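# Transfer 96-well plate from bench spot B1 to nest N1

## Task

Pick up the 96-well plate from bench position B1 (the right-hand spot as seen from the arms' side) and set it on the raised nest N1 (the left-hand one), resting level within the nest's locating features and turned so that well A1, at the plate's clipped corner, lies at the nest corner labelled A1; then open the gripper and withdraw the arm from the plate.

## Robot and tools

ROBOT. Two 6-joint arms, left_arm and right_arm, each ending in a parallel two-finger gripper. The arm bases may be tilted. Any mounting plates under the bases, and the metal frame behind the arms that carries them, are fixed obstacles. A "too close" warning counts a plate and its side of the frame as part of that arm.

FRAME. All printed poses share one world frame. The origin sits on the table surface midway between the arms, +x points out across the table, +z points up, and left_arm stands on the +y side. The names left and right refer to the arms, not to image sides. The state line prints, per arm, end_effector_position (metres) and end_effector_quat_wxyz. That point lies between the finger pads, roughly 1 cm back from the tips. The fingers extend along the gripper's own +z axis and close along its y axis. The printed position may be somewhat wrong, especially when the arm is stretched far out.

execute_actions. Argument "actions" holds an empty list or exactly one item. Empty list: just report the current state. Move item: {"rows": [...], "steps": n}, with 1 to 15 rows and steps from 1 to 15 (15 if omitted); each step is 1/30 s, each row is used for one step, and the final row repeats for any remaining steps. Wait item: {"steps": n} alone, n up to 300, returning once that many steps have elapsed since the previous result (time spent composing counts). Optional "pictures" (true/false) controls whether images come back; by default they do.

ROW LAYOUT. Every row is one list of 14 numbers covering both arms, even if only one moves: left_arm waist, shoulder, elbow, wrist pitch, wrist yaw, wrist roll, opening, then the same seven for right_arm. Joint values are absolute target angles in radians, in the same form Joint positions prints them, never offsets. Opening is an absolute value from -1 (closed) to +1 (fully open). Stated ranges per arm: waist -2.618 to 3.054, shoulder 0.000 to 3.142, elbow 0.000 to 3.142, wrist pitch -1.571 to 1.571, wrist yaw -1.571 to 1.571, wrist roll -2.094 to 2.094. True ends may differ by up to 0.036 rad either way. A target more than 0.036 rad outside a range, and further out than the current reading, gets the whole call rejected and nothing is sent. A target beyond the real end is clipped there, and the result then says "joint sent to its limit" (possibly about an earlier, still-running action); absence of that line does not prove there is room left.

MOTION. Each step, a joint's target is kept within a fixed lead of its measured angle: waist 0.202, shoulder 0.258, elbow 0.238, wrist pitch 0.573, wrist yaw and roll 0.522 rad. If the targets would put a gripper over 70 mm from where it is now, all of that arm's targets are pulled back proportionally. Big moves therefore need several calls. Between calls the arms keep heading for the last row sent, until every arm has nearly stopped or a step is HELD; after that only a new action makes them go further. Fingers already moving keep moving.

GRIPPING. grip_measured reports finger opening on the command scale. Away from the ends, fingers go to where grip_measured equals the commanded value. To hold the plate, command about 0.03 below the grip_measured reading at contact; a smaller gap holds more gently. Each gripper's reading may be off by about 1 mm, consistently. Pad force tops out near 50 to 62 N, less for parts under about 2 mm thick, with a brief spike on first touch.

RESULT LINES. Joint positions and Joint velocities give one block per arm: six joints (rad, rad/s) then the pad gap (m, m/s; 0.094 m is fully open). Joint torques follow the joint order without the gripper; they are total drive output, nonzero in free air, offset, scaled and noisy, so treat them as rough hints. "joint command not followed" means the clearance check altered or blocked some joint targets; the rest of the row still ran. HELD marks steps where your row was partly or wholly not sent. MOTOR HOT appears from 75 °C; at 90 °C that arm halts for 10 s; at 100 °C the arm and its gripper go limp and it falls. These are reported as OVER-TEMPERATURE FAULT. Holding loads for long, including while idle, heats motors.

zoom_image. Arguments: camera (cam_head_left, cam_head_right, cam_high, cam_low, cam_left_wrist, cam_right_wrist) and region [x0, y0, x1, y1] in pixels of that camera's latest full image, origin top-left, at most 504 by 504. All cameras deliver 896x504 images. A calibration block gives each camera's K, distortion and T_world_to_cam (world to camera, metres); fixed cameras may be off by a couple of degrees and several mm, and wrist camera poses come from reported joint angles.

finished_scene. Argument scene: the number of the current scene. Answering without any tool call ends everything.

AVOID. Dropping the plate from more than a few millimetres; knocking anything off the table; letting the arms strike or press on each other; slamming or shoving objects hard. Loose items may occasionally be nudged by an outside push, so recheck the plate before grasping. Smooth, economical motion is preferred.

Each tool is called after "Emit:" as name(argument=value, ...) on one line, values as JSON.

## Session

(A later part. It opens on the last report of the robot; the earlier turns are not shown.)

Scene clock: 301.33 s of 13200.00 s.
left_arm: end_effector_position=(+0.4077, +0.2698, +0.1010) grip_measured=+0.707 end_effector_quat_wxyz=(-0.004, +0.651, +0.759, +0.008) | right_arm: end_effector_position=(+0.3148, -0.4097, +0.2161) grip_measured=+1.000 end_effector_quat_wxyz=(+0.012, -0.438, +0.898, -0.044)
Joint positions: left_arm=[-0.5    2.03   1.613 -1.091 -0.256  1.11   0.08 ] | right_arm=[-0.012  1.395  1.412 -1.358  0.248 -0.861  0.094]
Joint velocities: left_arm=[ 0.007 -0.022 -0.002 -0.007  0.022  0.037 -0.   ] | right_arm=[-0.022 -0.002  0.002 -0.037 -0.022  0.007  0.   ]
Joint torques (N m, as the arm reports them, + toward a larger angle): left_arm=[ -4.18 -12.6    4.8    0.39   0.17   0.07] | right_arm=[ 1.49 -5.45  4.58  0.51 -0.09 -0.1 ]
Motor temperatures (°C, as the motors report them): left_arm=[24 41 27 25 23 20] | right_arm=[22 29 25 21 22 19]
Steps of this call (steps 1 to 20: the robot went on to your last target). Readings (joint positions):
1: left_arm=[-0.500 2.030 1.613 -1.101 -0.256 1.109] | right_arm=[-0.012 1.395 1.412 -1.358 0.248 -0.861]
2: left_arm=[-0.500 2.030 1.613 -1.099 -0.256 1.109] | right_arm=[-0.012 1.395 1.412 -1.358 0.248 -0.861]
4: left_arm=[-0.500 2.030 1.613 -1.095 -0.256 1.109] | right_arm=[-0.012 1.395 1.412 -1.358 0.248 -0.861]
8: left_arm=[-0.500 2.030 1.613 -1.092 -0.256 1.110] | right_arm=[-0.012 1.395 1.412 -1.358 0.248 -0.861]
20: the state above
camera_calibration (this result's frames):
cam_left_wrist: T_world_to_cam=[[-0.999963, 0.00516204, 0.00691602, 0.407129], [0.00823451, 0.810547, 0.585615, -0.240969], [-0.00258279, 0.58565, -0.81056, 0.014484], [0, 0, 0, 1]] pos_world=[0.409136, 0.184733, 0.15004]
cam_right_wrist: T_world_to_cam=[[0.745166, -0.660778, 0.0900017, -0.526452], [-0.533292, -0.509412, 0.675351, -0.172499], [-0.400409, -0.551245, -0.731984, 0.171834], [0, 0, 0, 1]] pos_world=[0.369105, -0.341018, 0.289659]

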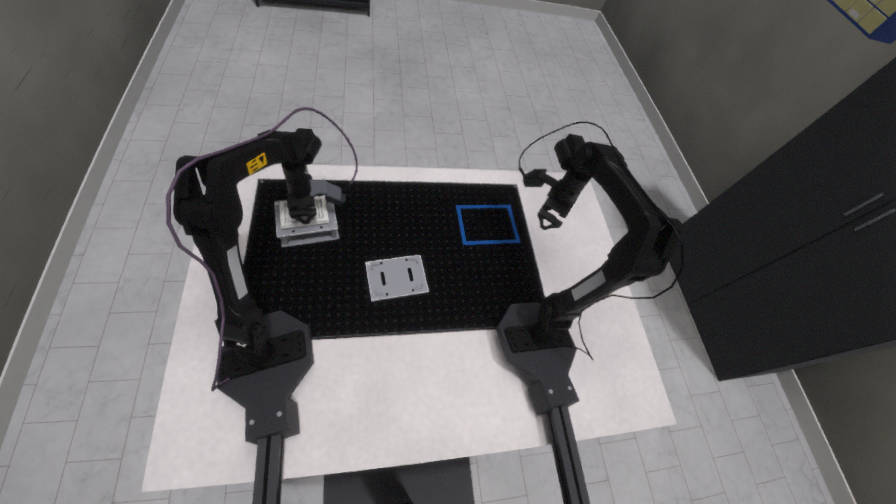

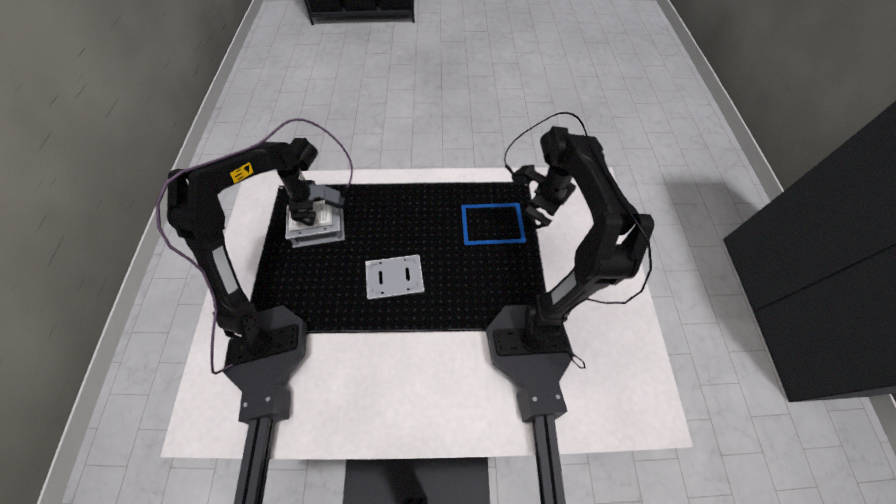

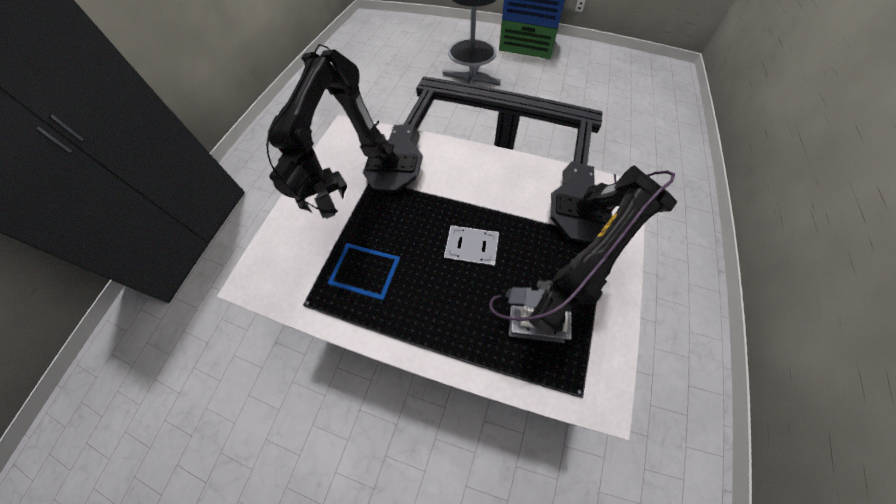

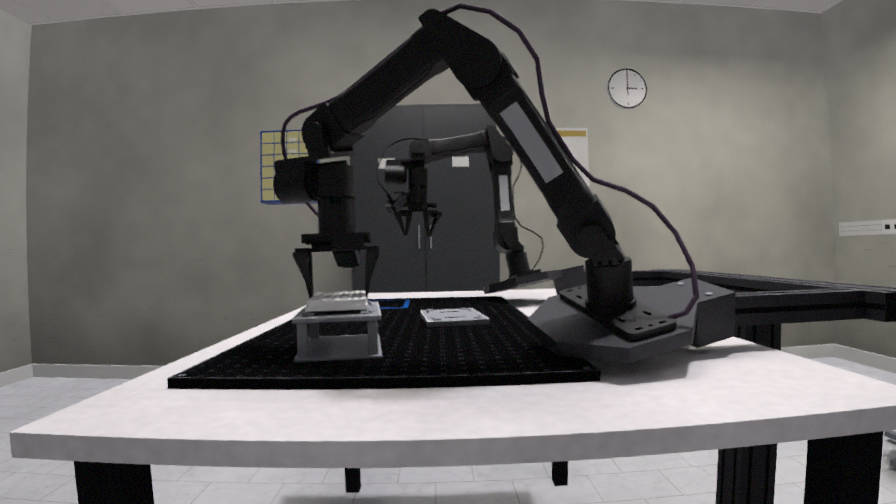

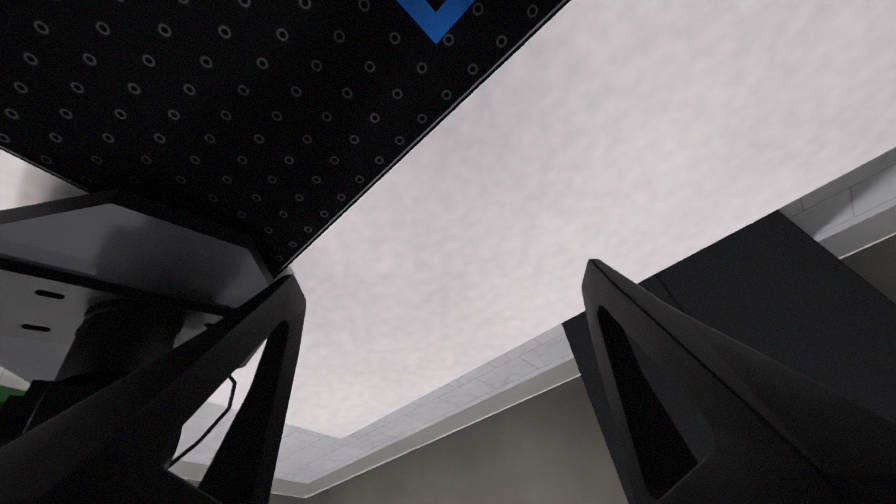

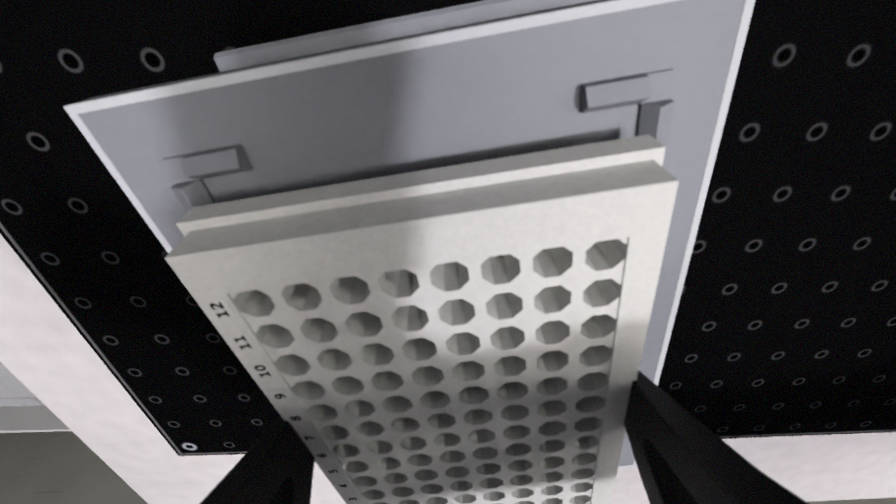

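Emit:
execute_actions(actions=[{"rows":[[-0.51,2.04,1.61,-1.07,-0.245,1.095,0.675,0,1.4,1.4,-1.35,0.235,-0.87,1],[-0.51,2.044,1.61,-1.068,-0.245,1.095,0.675,0,1.4,1.4,-1.35,0.235,-0.87,1],[-0.51,2.048,1.61,-1.066,-0.245,1.095,0.675,0,1.4,1.4,-1.35,0.235,-0.87,1],[-0.51,2.051,1.61,-1.064,-0.245,1.095,0.675,0,1.4,1.4,-1.35,0.235,-0.87,1]]}], pictures=false)

Emit:
execute_actions(actions=[{"steps":12}])

Emit:
zoom_image(camera="cam_low", region=[285, 270, 395, 340])

Scene clock: 312.07 s of 13200.00 s.
left_arm: end_effector_position=(+0.4099, +0.2682, +0.0979) grip_measured=+0.707 end_effector_quat_wxyz=(-0.001, +0.645, +0.764, +0.009) | right_arm: end_effector_position=(+0.3148, -0.4097, +0.2161) grip_measured=+1.000 end_effector_quat_wxyz=(+0.012, -0.438, +0.898, -0.044)
Joint positions: left_arm=[-0.5    2.038  1.613 -1.078 -0.255  1.096  0.08 ] | right_arm=[-0.012  1.395  1.412 -1.358  0.248 -0.861  0.094]
Joint velocities: left_arm=[ 0.002 -0.037 -0.002  0.007  0.022 -0.051 -0.001] | right_arm=[-0.012 -0.012 -0.027  0.022 -0.051 -0.007  0.   ]
Joint torques (N m, as the arm reports them, + toward a larger angle): left_arm=[ -3.73 -11.63   4.99   0.44   0.13  -0.01] | right_arm=[ 1.37 -5.52  4.65  0.52 -0.07 -0.1 ]
Motor temperatures (°C, as the motors report them): left_arm=[25 39 27 25 23 20] | right_arm=[22 29 25 21 22 19]
Steps of this call (steps 1 to 15: the robot went on to your last target; steps 16 to 90: nothing new was sent; then 7.23 s passed at rest; steps 91 to 105: all 15 steps of this action). Readings (joint positions):
91: left_arm=[-0.500 2.030 1.613 -1.090 -0.256 1.108] | right_arm=[-0.012 1.395 1.412 -1.358 0.248 -0.861]
92: left_arm=[-0.500 2.030 1.613 -1.088 -0.256 1.106] | right_arm=[-0.012 1.395 1.412 -1.358 0.248 -0.861]
94: left_arm=[-0.500 2.032 1.613 -1.083 -0.256 1.104] | right_arm=[-0.012 1.395 1.412 -1.358 0.248 -0.861]
98: left_arm=[-0.500 2.038 1.613 -1.078 -0.256 1.098] | right_arm=[-0.012 1.395 1.412 -1.358 0.248 -0.861]
105: the state above

Scene clock: 312.47 s of 13200.00 s.
left_arm: end_effector_position=(+0.4099, +0.2682, +0.0979) grip_measured=+0.707 end_effector_quat_wxyz=(-0.001, +0.645, +0.764, +0.009) | right_arm: end_effector_position=(+0.3148, -0.4097, +0.2161) grip_measured=+1.000 end_effector_quat_wxyz=(+0.012, -0.438, +0.898, -0.044)
Joint positions: left_arm=[-0.5    2.038  1.613 -1.078 -0.255  1.096  0.08 ] | right_arm=[-0.012  1.395  1.412 -1.358  0.248 -0.861  0.094]
Joint velocities: left_arm=[-0.007 -0.007  0.002  0.022  0.022 -0.051 -0.   ] | right_arm=[ 0.007 -0.012  0.007  0.037 -0.051  0.037  0.   ]
Joint torques (N m, as the arm reports them, + toward a larger angle): left_arm=[ -3.66 -11.64   4.99   0.44   0.11   0.  ] | right_arm=[ 1.45 -5.43  4.61  0.52 -0.11 -0.13]
Motor temperatures (°C, as the motors report them): left_arm=[25 39 27 25 23 20] | right_arm=[22 29 25 21 22 19]
Steps of this call (steps 1 to 12: the robot went on to your last target). Readings (joint positions):
1: left_arm=[-0.500 2.038 1.613 -1.078 -0.255 1.096] | right_arm=[-0.012 1.395 1.412 -1.358 0.248 -0.861]
2: left_arm=[-0.500 2.038 1.613 -1.078 -0.255 1.096] | right_arm=[-0.012 1.395 1.412 -1.358 0.248 -0.861]
4: left_arm=[-0.500 2.038 1.613 -1.078 -0.255 1.096] | right_arm=[-0.012 1.395 1.412 -1.358 0.248 -0.861]
8: left_arm=[-0.500 2.038 1.613 -1.078 -0.255 1.096] | right_arm=[-0.012 1.395 1.412 -1.358 0.248 -0.861]
12: the state above
camera_calibration (this result's frames):
cam_left_wrist: T_world_to_cam=[[-0.999954, -0.00925559, 0.00257458, 0.413598], [-0.00600835, 0.81162, 0.584154, -0.232245], [-0.00749628, 0.584112, -0.811638, 0.015426], [0, 0, 0, 1]] pos_world=[0.412299, 0.183313, 0.147123]
cam_right_wrist: T_world_to_cam=[[0.745166, -0.660778, 0.0900017, -0.526452], [-0.533292, -0.509412, 0.675351, -0.172499], [-0.400409, -0.551245, -0.731984, 0.171834], [0, 0, 0, 1]] pos_world=[0.369105, -0.341018, 0.289659]

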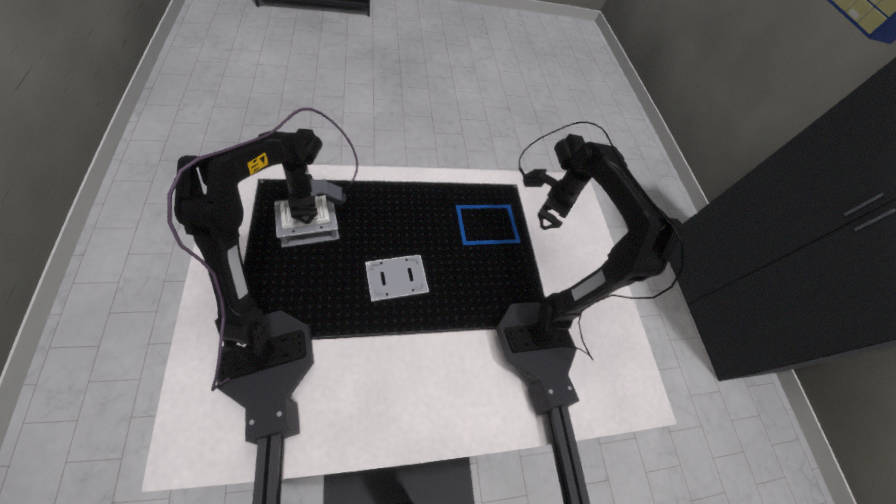

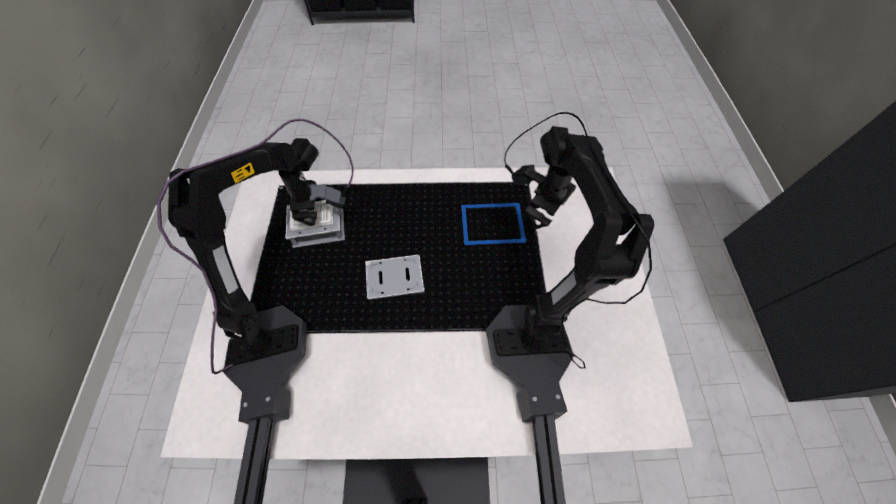

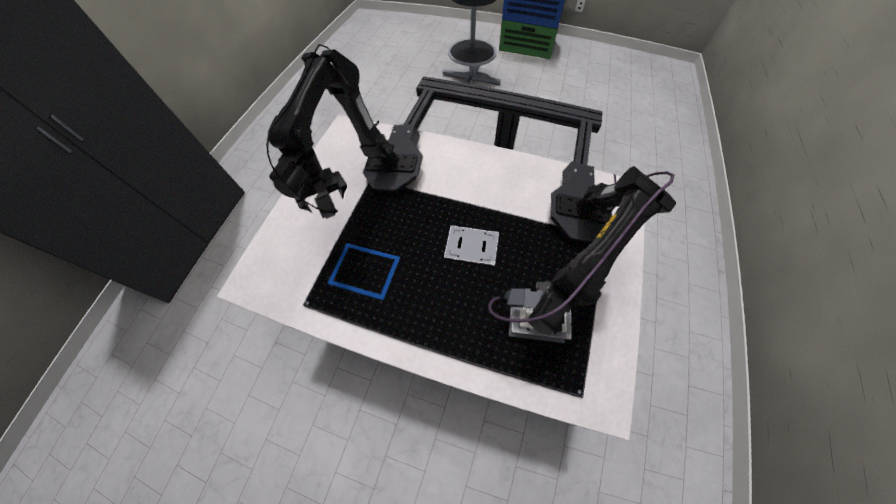

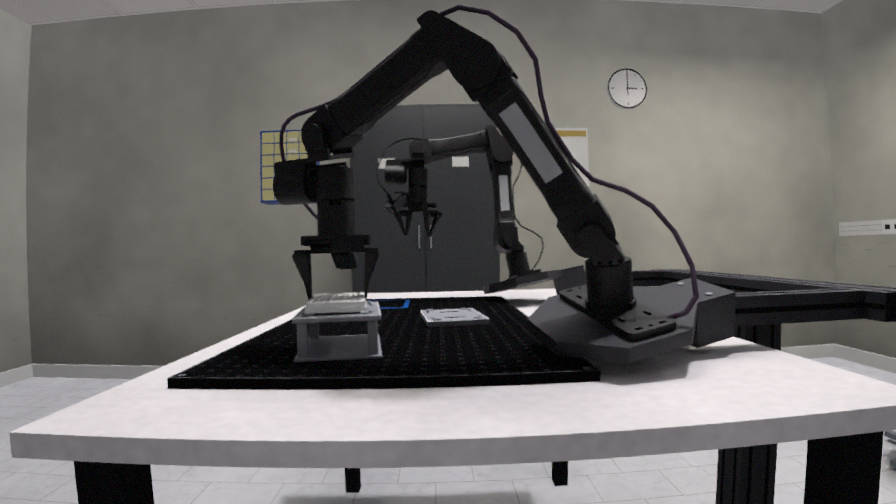

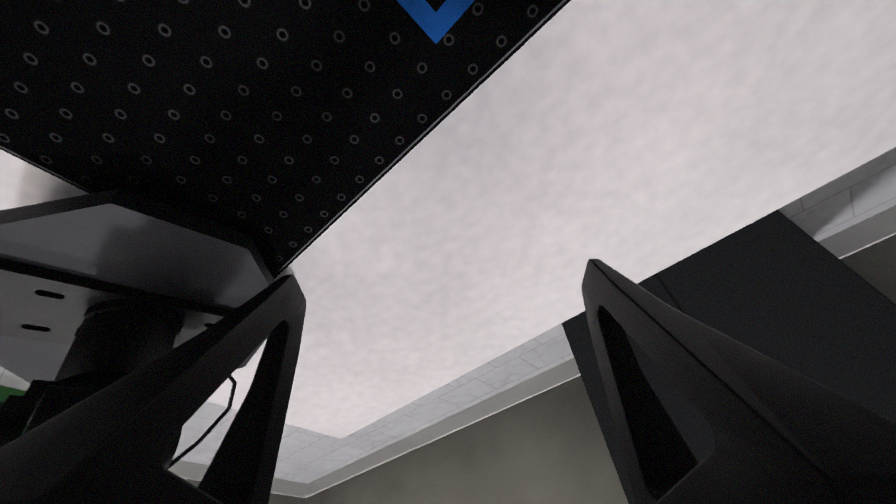

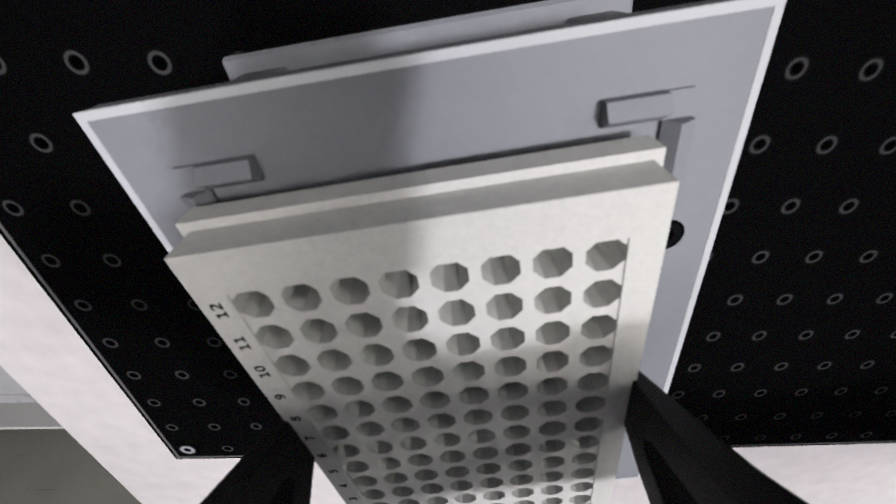

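Region (285, 270, 395, 340) of cam_low's 896x504 image, scaled by 4.582, with more detail than that image has; it fills the top 321 rows of this view, and the rest is white.

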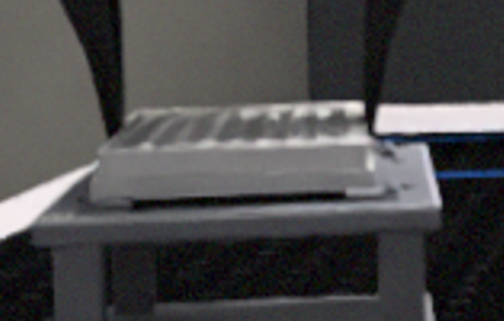

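Emit:
execute_actions(actions=[{"rows":[[-0.51,2.025,1.61,-1.08,-0.245,1.1,0.675,0,1.4,1.4,-1.35,0.235,-0.87,1],[-0.51,2.025,1.61,-1.08,-0.245,1.1,0.675,0,1.4,1.4,-1.35,0.235,-0.87,1],[-0.51,2.025,1.61,-1.096,-0.225,1.1,0.675,0,1.4,1.4,-1.35,0.235,-0.87,1]]}])

Scene clock: 318.50 s of 13200.00 s.
left_arm: end_effector_position=(+0.4081, +0.2663, +0.0979) grip_measured=+0.707 end_effector_quat_wxyz=(-0.001, +0.646, +0.764, +0.002) | right_arm: end_effector_position=(+0.3148, -0.4097, +0.2161) grip_measured=+1.000 end_effector_quat_wxyz=(+0.012, -0.438, +0.898, -0.044)
Joint positions: left_arm=[-0.5    2.038  1.613 -1.083 -0.242  1.096  0.08 ] | right_arm=[-0.012  1.395  1.412 -1.358  0.248 -0.861  0.094]
Joint velocities: left_arm=[-0.012 -0.007 -0.012  0.051  0.022 -0.022  0.001] | right_arm=[-0.012  0.002 -0.017 -0.037  0.066  0.007  0.   ]
Joint torques (N m, as the arm reports them, + toward a larger angle): left_arm=[ -3.7  -13.84   4.98   0.2    0.18   0.05] | right_arm=[ 1.51 -5.47  4.61  0.47 -0.11 -0.13]
Motor temperatures (°C, as the motors report them): left_arm=[24 39 27 25 23 20] | right_arm=[22 29 25 21 22 19]
Steps of this call (steps 1 to 15: the robot went on to your last target; steps 16 to 90: nothing new was sent; then 2.53 s passed at rest; steps 91 to 105: all 15 steps of this action). Readings (joint positions):
91: left_arm=[-0.500 2.038 1.613 -1.078 -0.255 1.096] | right_arm=[-0.012 1.395 1.412 -1.358 0.248 -0.861]
92: left_arm=[-0.500 2.038 1.613 -1.078 -0.255 1.096] | right_arm=[-0.012 1.395 1.412 -1.358 0.248 -0.861]
94: left_arm=[-0.500 2.038 1.613 -1.080 -0.251 1.096] | right_arm=[-0.012 1.395 1.412 -1.358 0.248 -0.861]
98: left_arm=[-0.500 2.038 1.613 -1.082 -0.245 1.096] | right_arm=[-0.012 1.395 1.412 -1.358 0.248 -0.861]
105: the state above
camera_calibration (this result's frames):
cam_left_wrist: T_world_to_cam=[[-0.999907, -0.00807522, 0.0109479, 0.410647], [-0.000313333, 0.818219, 0.574906, -0.233848], [-0.0136003, 0.574849, -0.818146, 0.0221135], [0, 0, 0, 1]] pos_world=[0.410837, 0.181943, 0.148037]
cam_right_wrist: T_world_to_cam=[[0.745166, -0.660778, 0.0900017, -0.526452], [-0.533292, -0.509412, 0.675351, -0.172499], [-0.400409, -0.551245, -0.731984, 0.171834], [0, 0, 0, 1]] pos_world=[0.369105, -0.341018, 0.289659]

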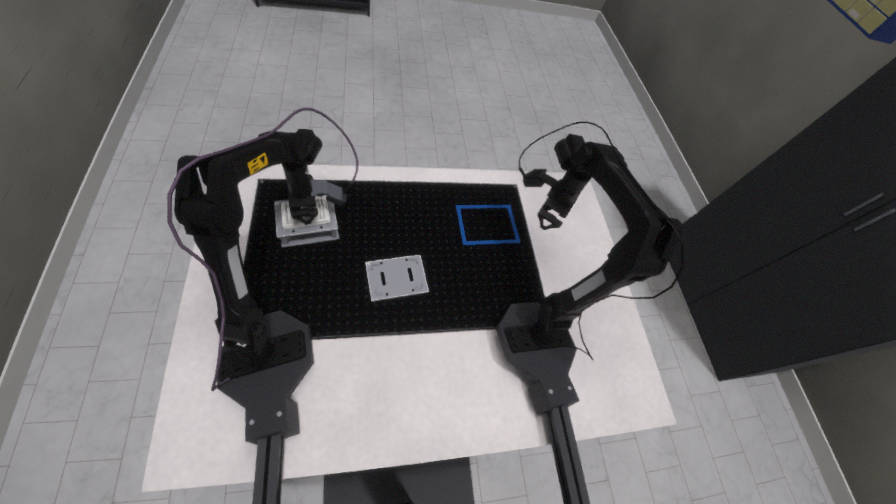

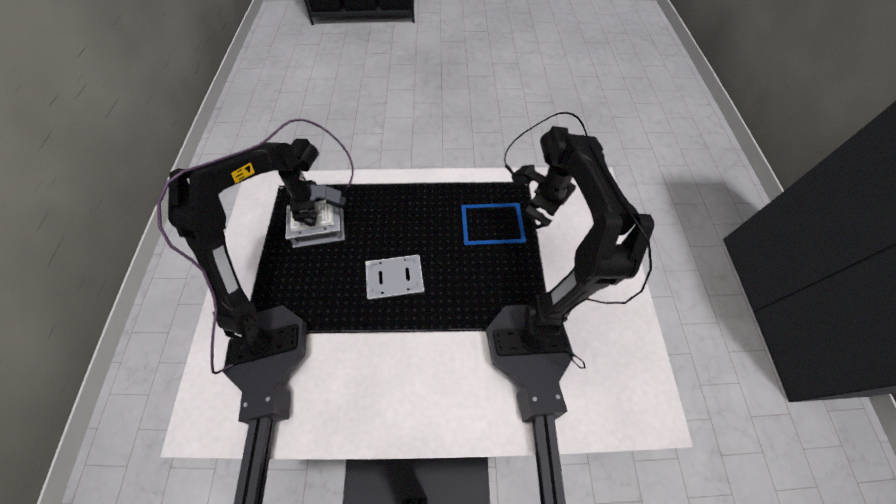

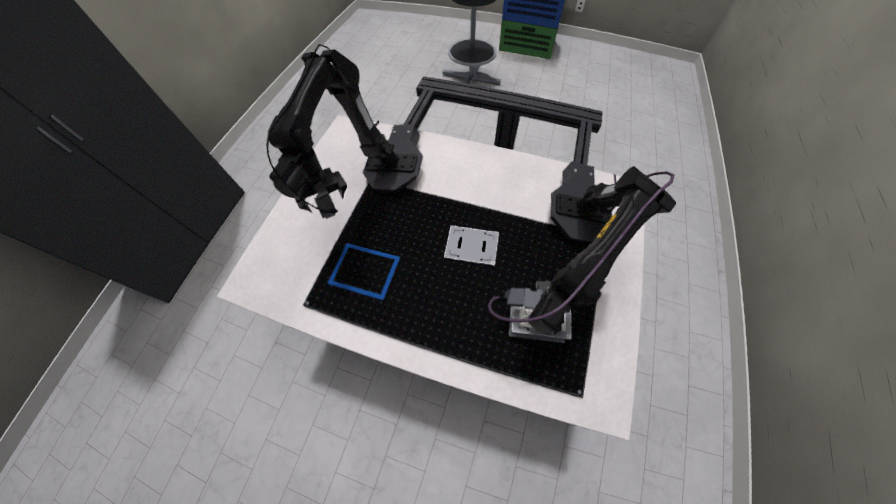

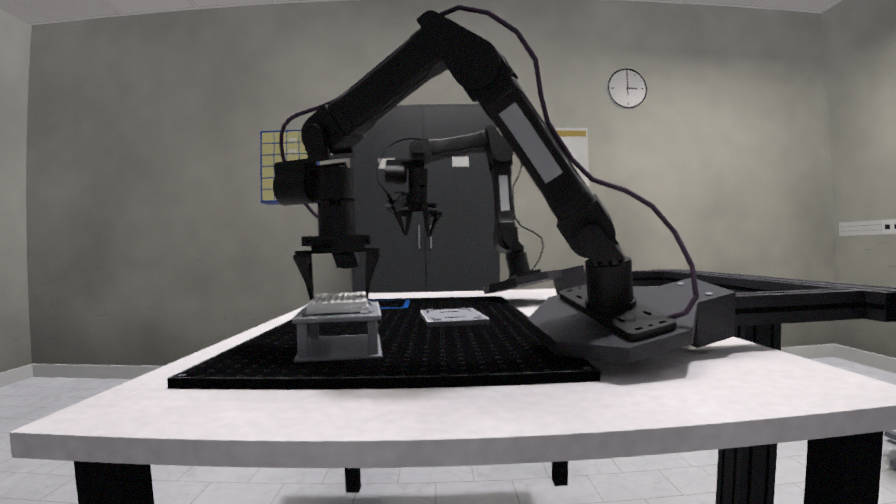

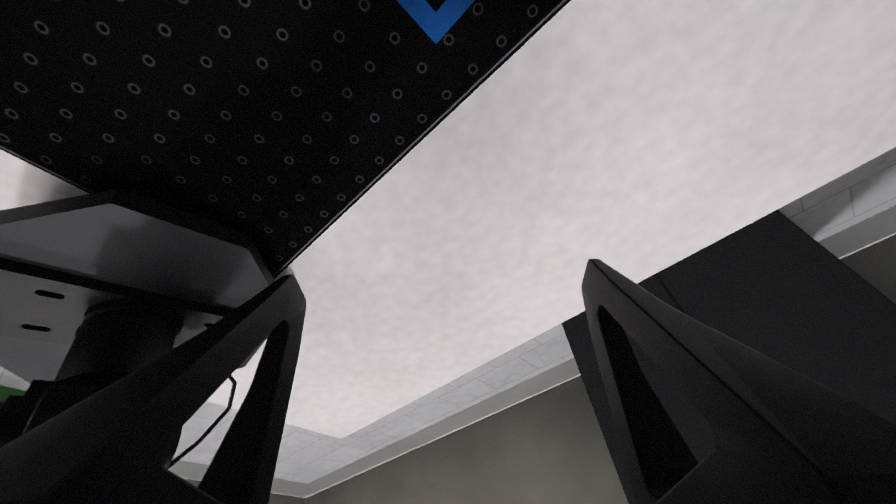

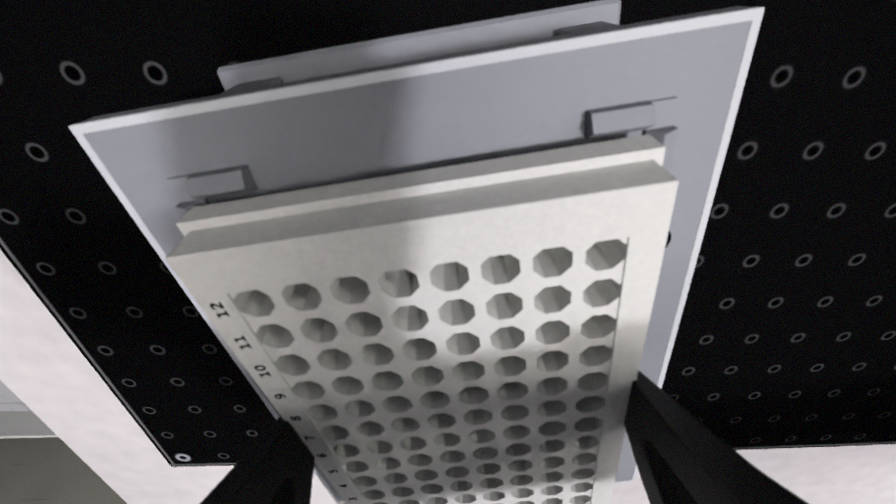

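Looks centred; lower with compliant wrist.

Emit:
execute_actions(actions=[{"rows":[[-0.5,2.05,1.61,-1.075,-0.25,1.096,0.675,0,1.4,1.4,-1.35,0.235,-0.87,1],[-0.5,2.055,1.61,-1.075,-0.25,1.096,0.675,0,1.4,1.4,-1.35,0.235,-0.87,1],[-0.5,2.06,1.61,-1.07,-0.255,1.096,0.675,0,1.4,1.4,-1.35,0.235,-0.87,1]]}])

Emit:
zoom_image(camera="cam_low", region=[285, 270, 395, 340])

Scene clock: 323.90 s of 13200.00 s.
left_arm: end_effector_position=(+0.4080, +0.2673, +0.0946) grip_measured=+0.707 end_effector_quat_wxyz=(-0.006, +0.647, +0.763, +0.005) | right_arm: end_effector_position=(+0.3148, -0.4097, +0.2161) grip_measured=+1.000 end_effector_quat_wxyz=(+0.012, -0.438, +0.898, -0.044)
Joint positions: left_arm=[-0.5    2.047  1.613 -1.081 -0.252  1.097  0.08 ] | right_arm=[-0.012  1.395  1.412 -1.358  0.248 -0.861  0.094]
Joint velocities: left_arm=[-0.007  0.002 -0.017  0.022 -0.007 -0.037 -0.   ] | right_arm=[ 0.002 -0.002  0.007 -0.022 -0.022 -0.081  0.   ]
Joint torques (N m, as the arm reports them, + toward a larger angle): left_arm=[ -2.85 -11.71   4.97   0.4   -0.02   0.  ] | right_arm=[ 1.37 -5.51  4.61  0.5  -0.08 -0.11]
Motor temperatures (°C, as the motors report them): left_arm=[24 39 27 25 23 20] | right_arm=[22 29 25 21 22 19]
Steps of this call (steps 1 to 15: the robot went on to your last target; steps 16 to 90: nothing new was sent; then 1.90 s passed at rest; steps 91 to 105: all 15 steps of this action). Readings (joint positions):
91: left_arm=[-0.500 2.038 1.613 -1.083 -0.243 1.096] | right_arm=[-0.012 1.395 1.412 -1.358 0.248 -0.861]
92: left_arm=[-0.500 2.038 1.613 -1.083 -0.245 1.096] | right_arm=[-0.012 1.395 1.412 -1.358 0.248 -0.861]
94: left_arm=[-0.500 2.040 1.613 -1.081 -0.249 1.096] | right_arm=[-0.012 1.395 1.412 -1.358 0.248 -0.861]
98: left_arm=[-0.500 2.047 1.613 -1.081 -0.252 1.097] | right_arm=[-0.012 1.395 1.412 -1.358 0.248 -0.861]
105: the state above
camera_calibration (this result's frames):
cam_left_wrist: T_world_to_cam=[[-0.999873, -0.00562786, 0.0149315, 0.409599], [0.00416024, 0.811436, 0.584426, -0.233667], [-0.015405, 0.584414, -0.811309, 0.0163243], [0, 0, 0, 1]] pos_world=[0.41077, 0.182371, 0.14369]
cam_right_wrist: T_world_to_cam=[[0.745166, -0.660778, 0.0900017, -0.526452], [-0.533292, -0.509412, 0.675351, -0.172499], [-0.400409, -0.551245, -0.731984, 0.171834], [0, 0, 0, 1]] pos_world=[0.369105, -0.341018, 0.289659]

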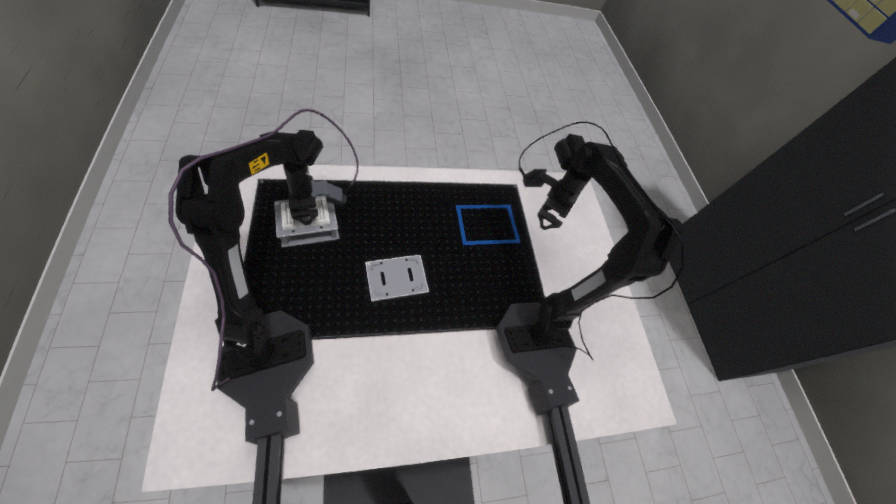

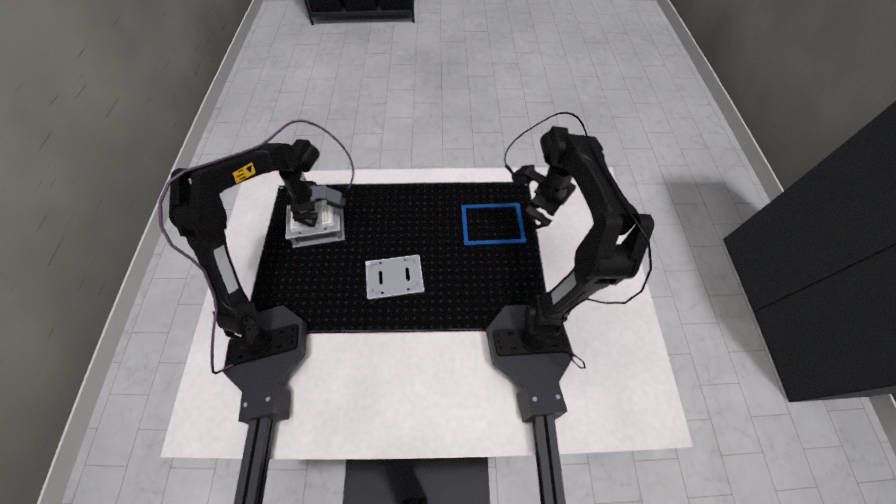

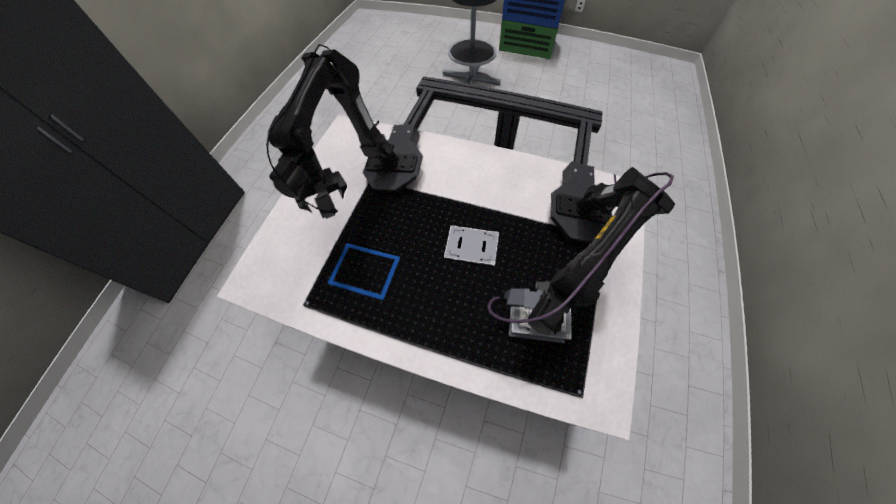

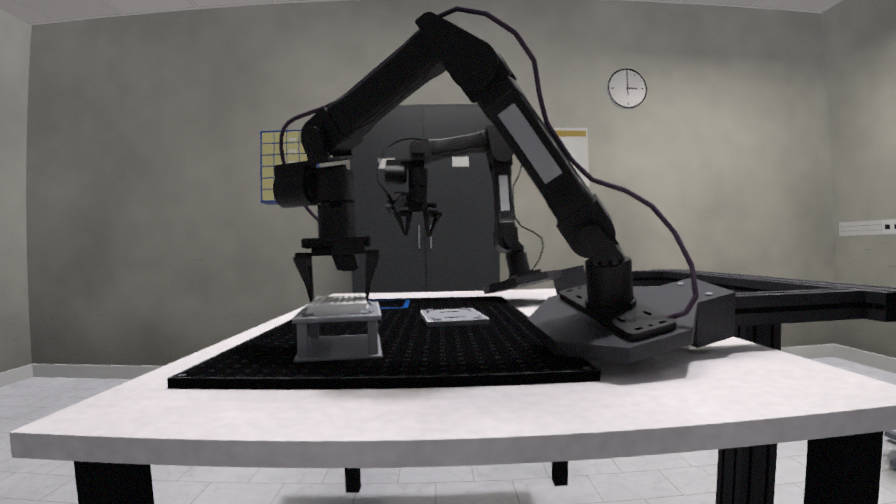

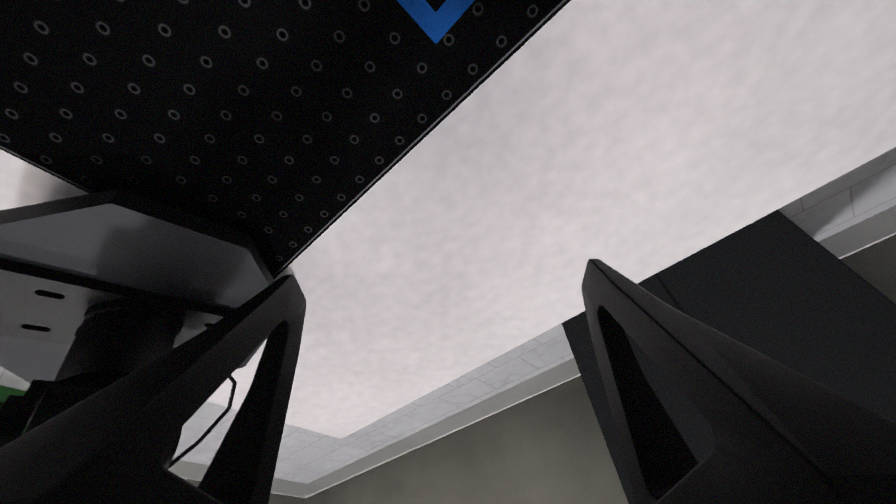

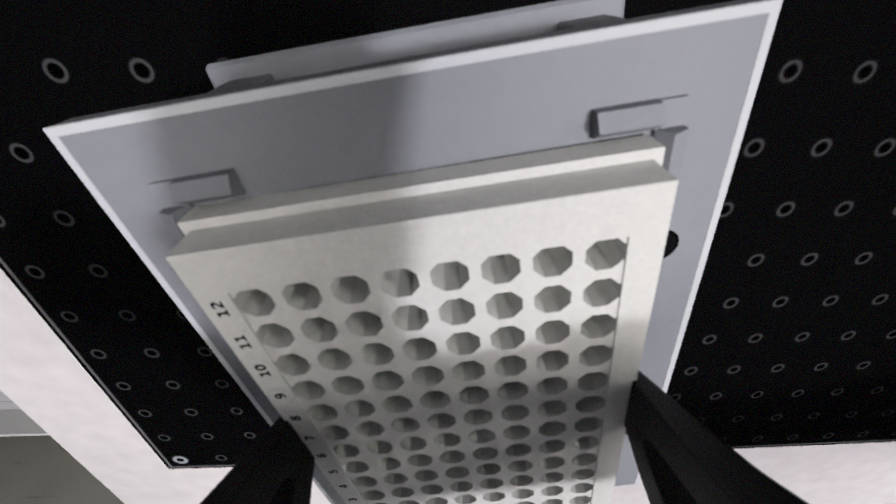

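Region (285, 270, 395, 340) of cam_low's 896x504 image, scaled by 4.582, with more detail than that image has; it fills the top 321 rows of this view, and the rest is white.

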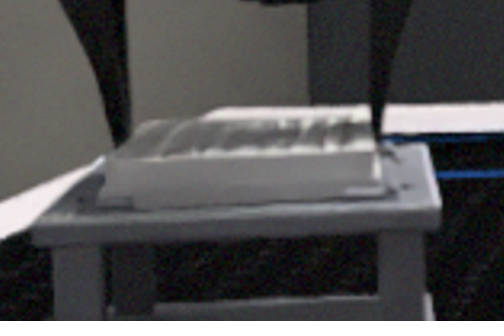

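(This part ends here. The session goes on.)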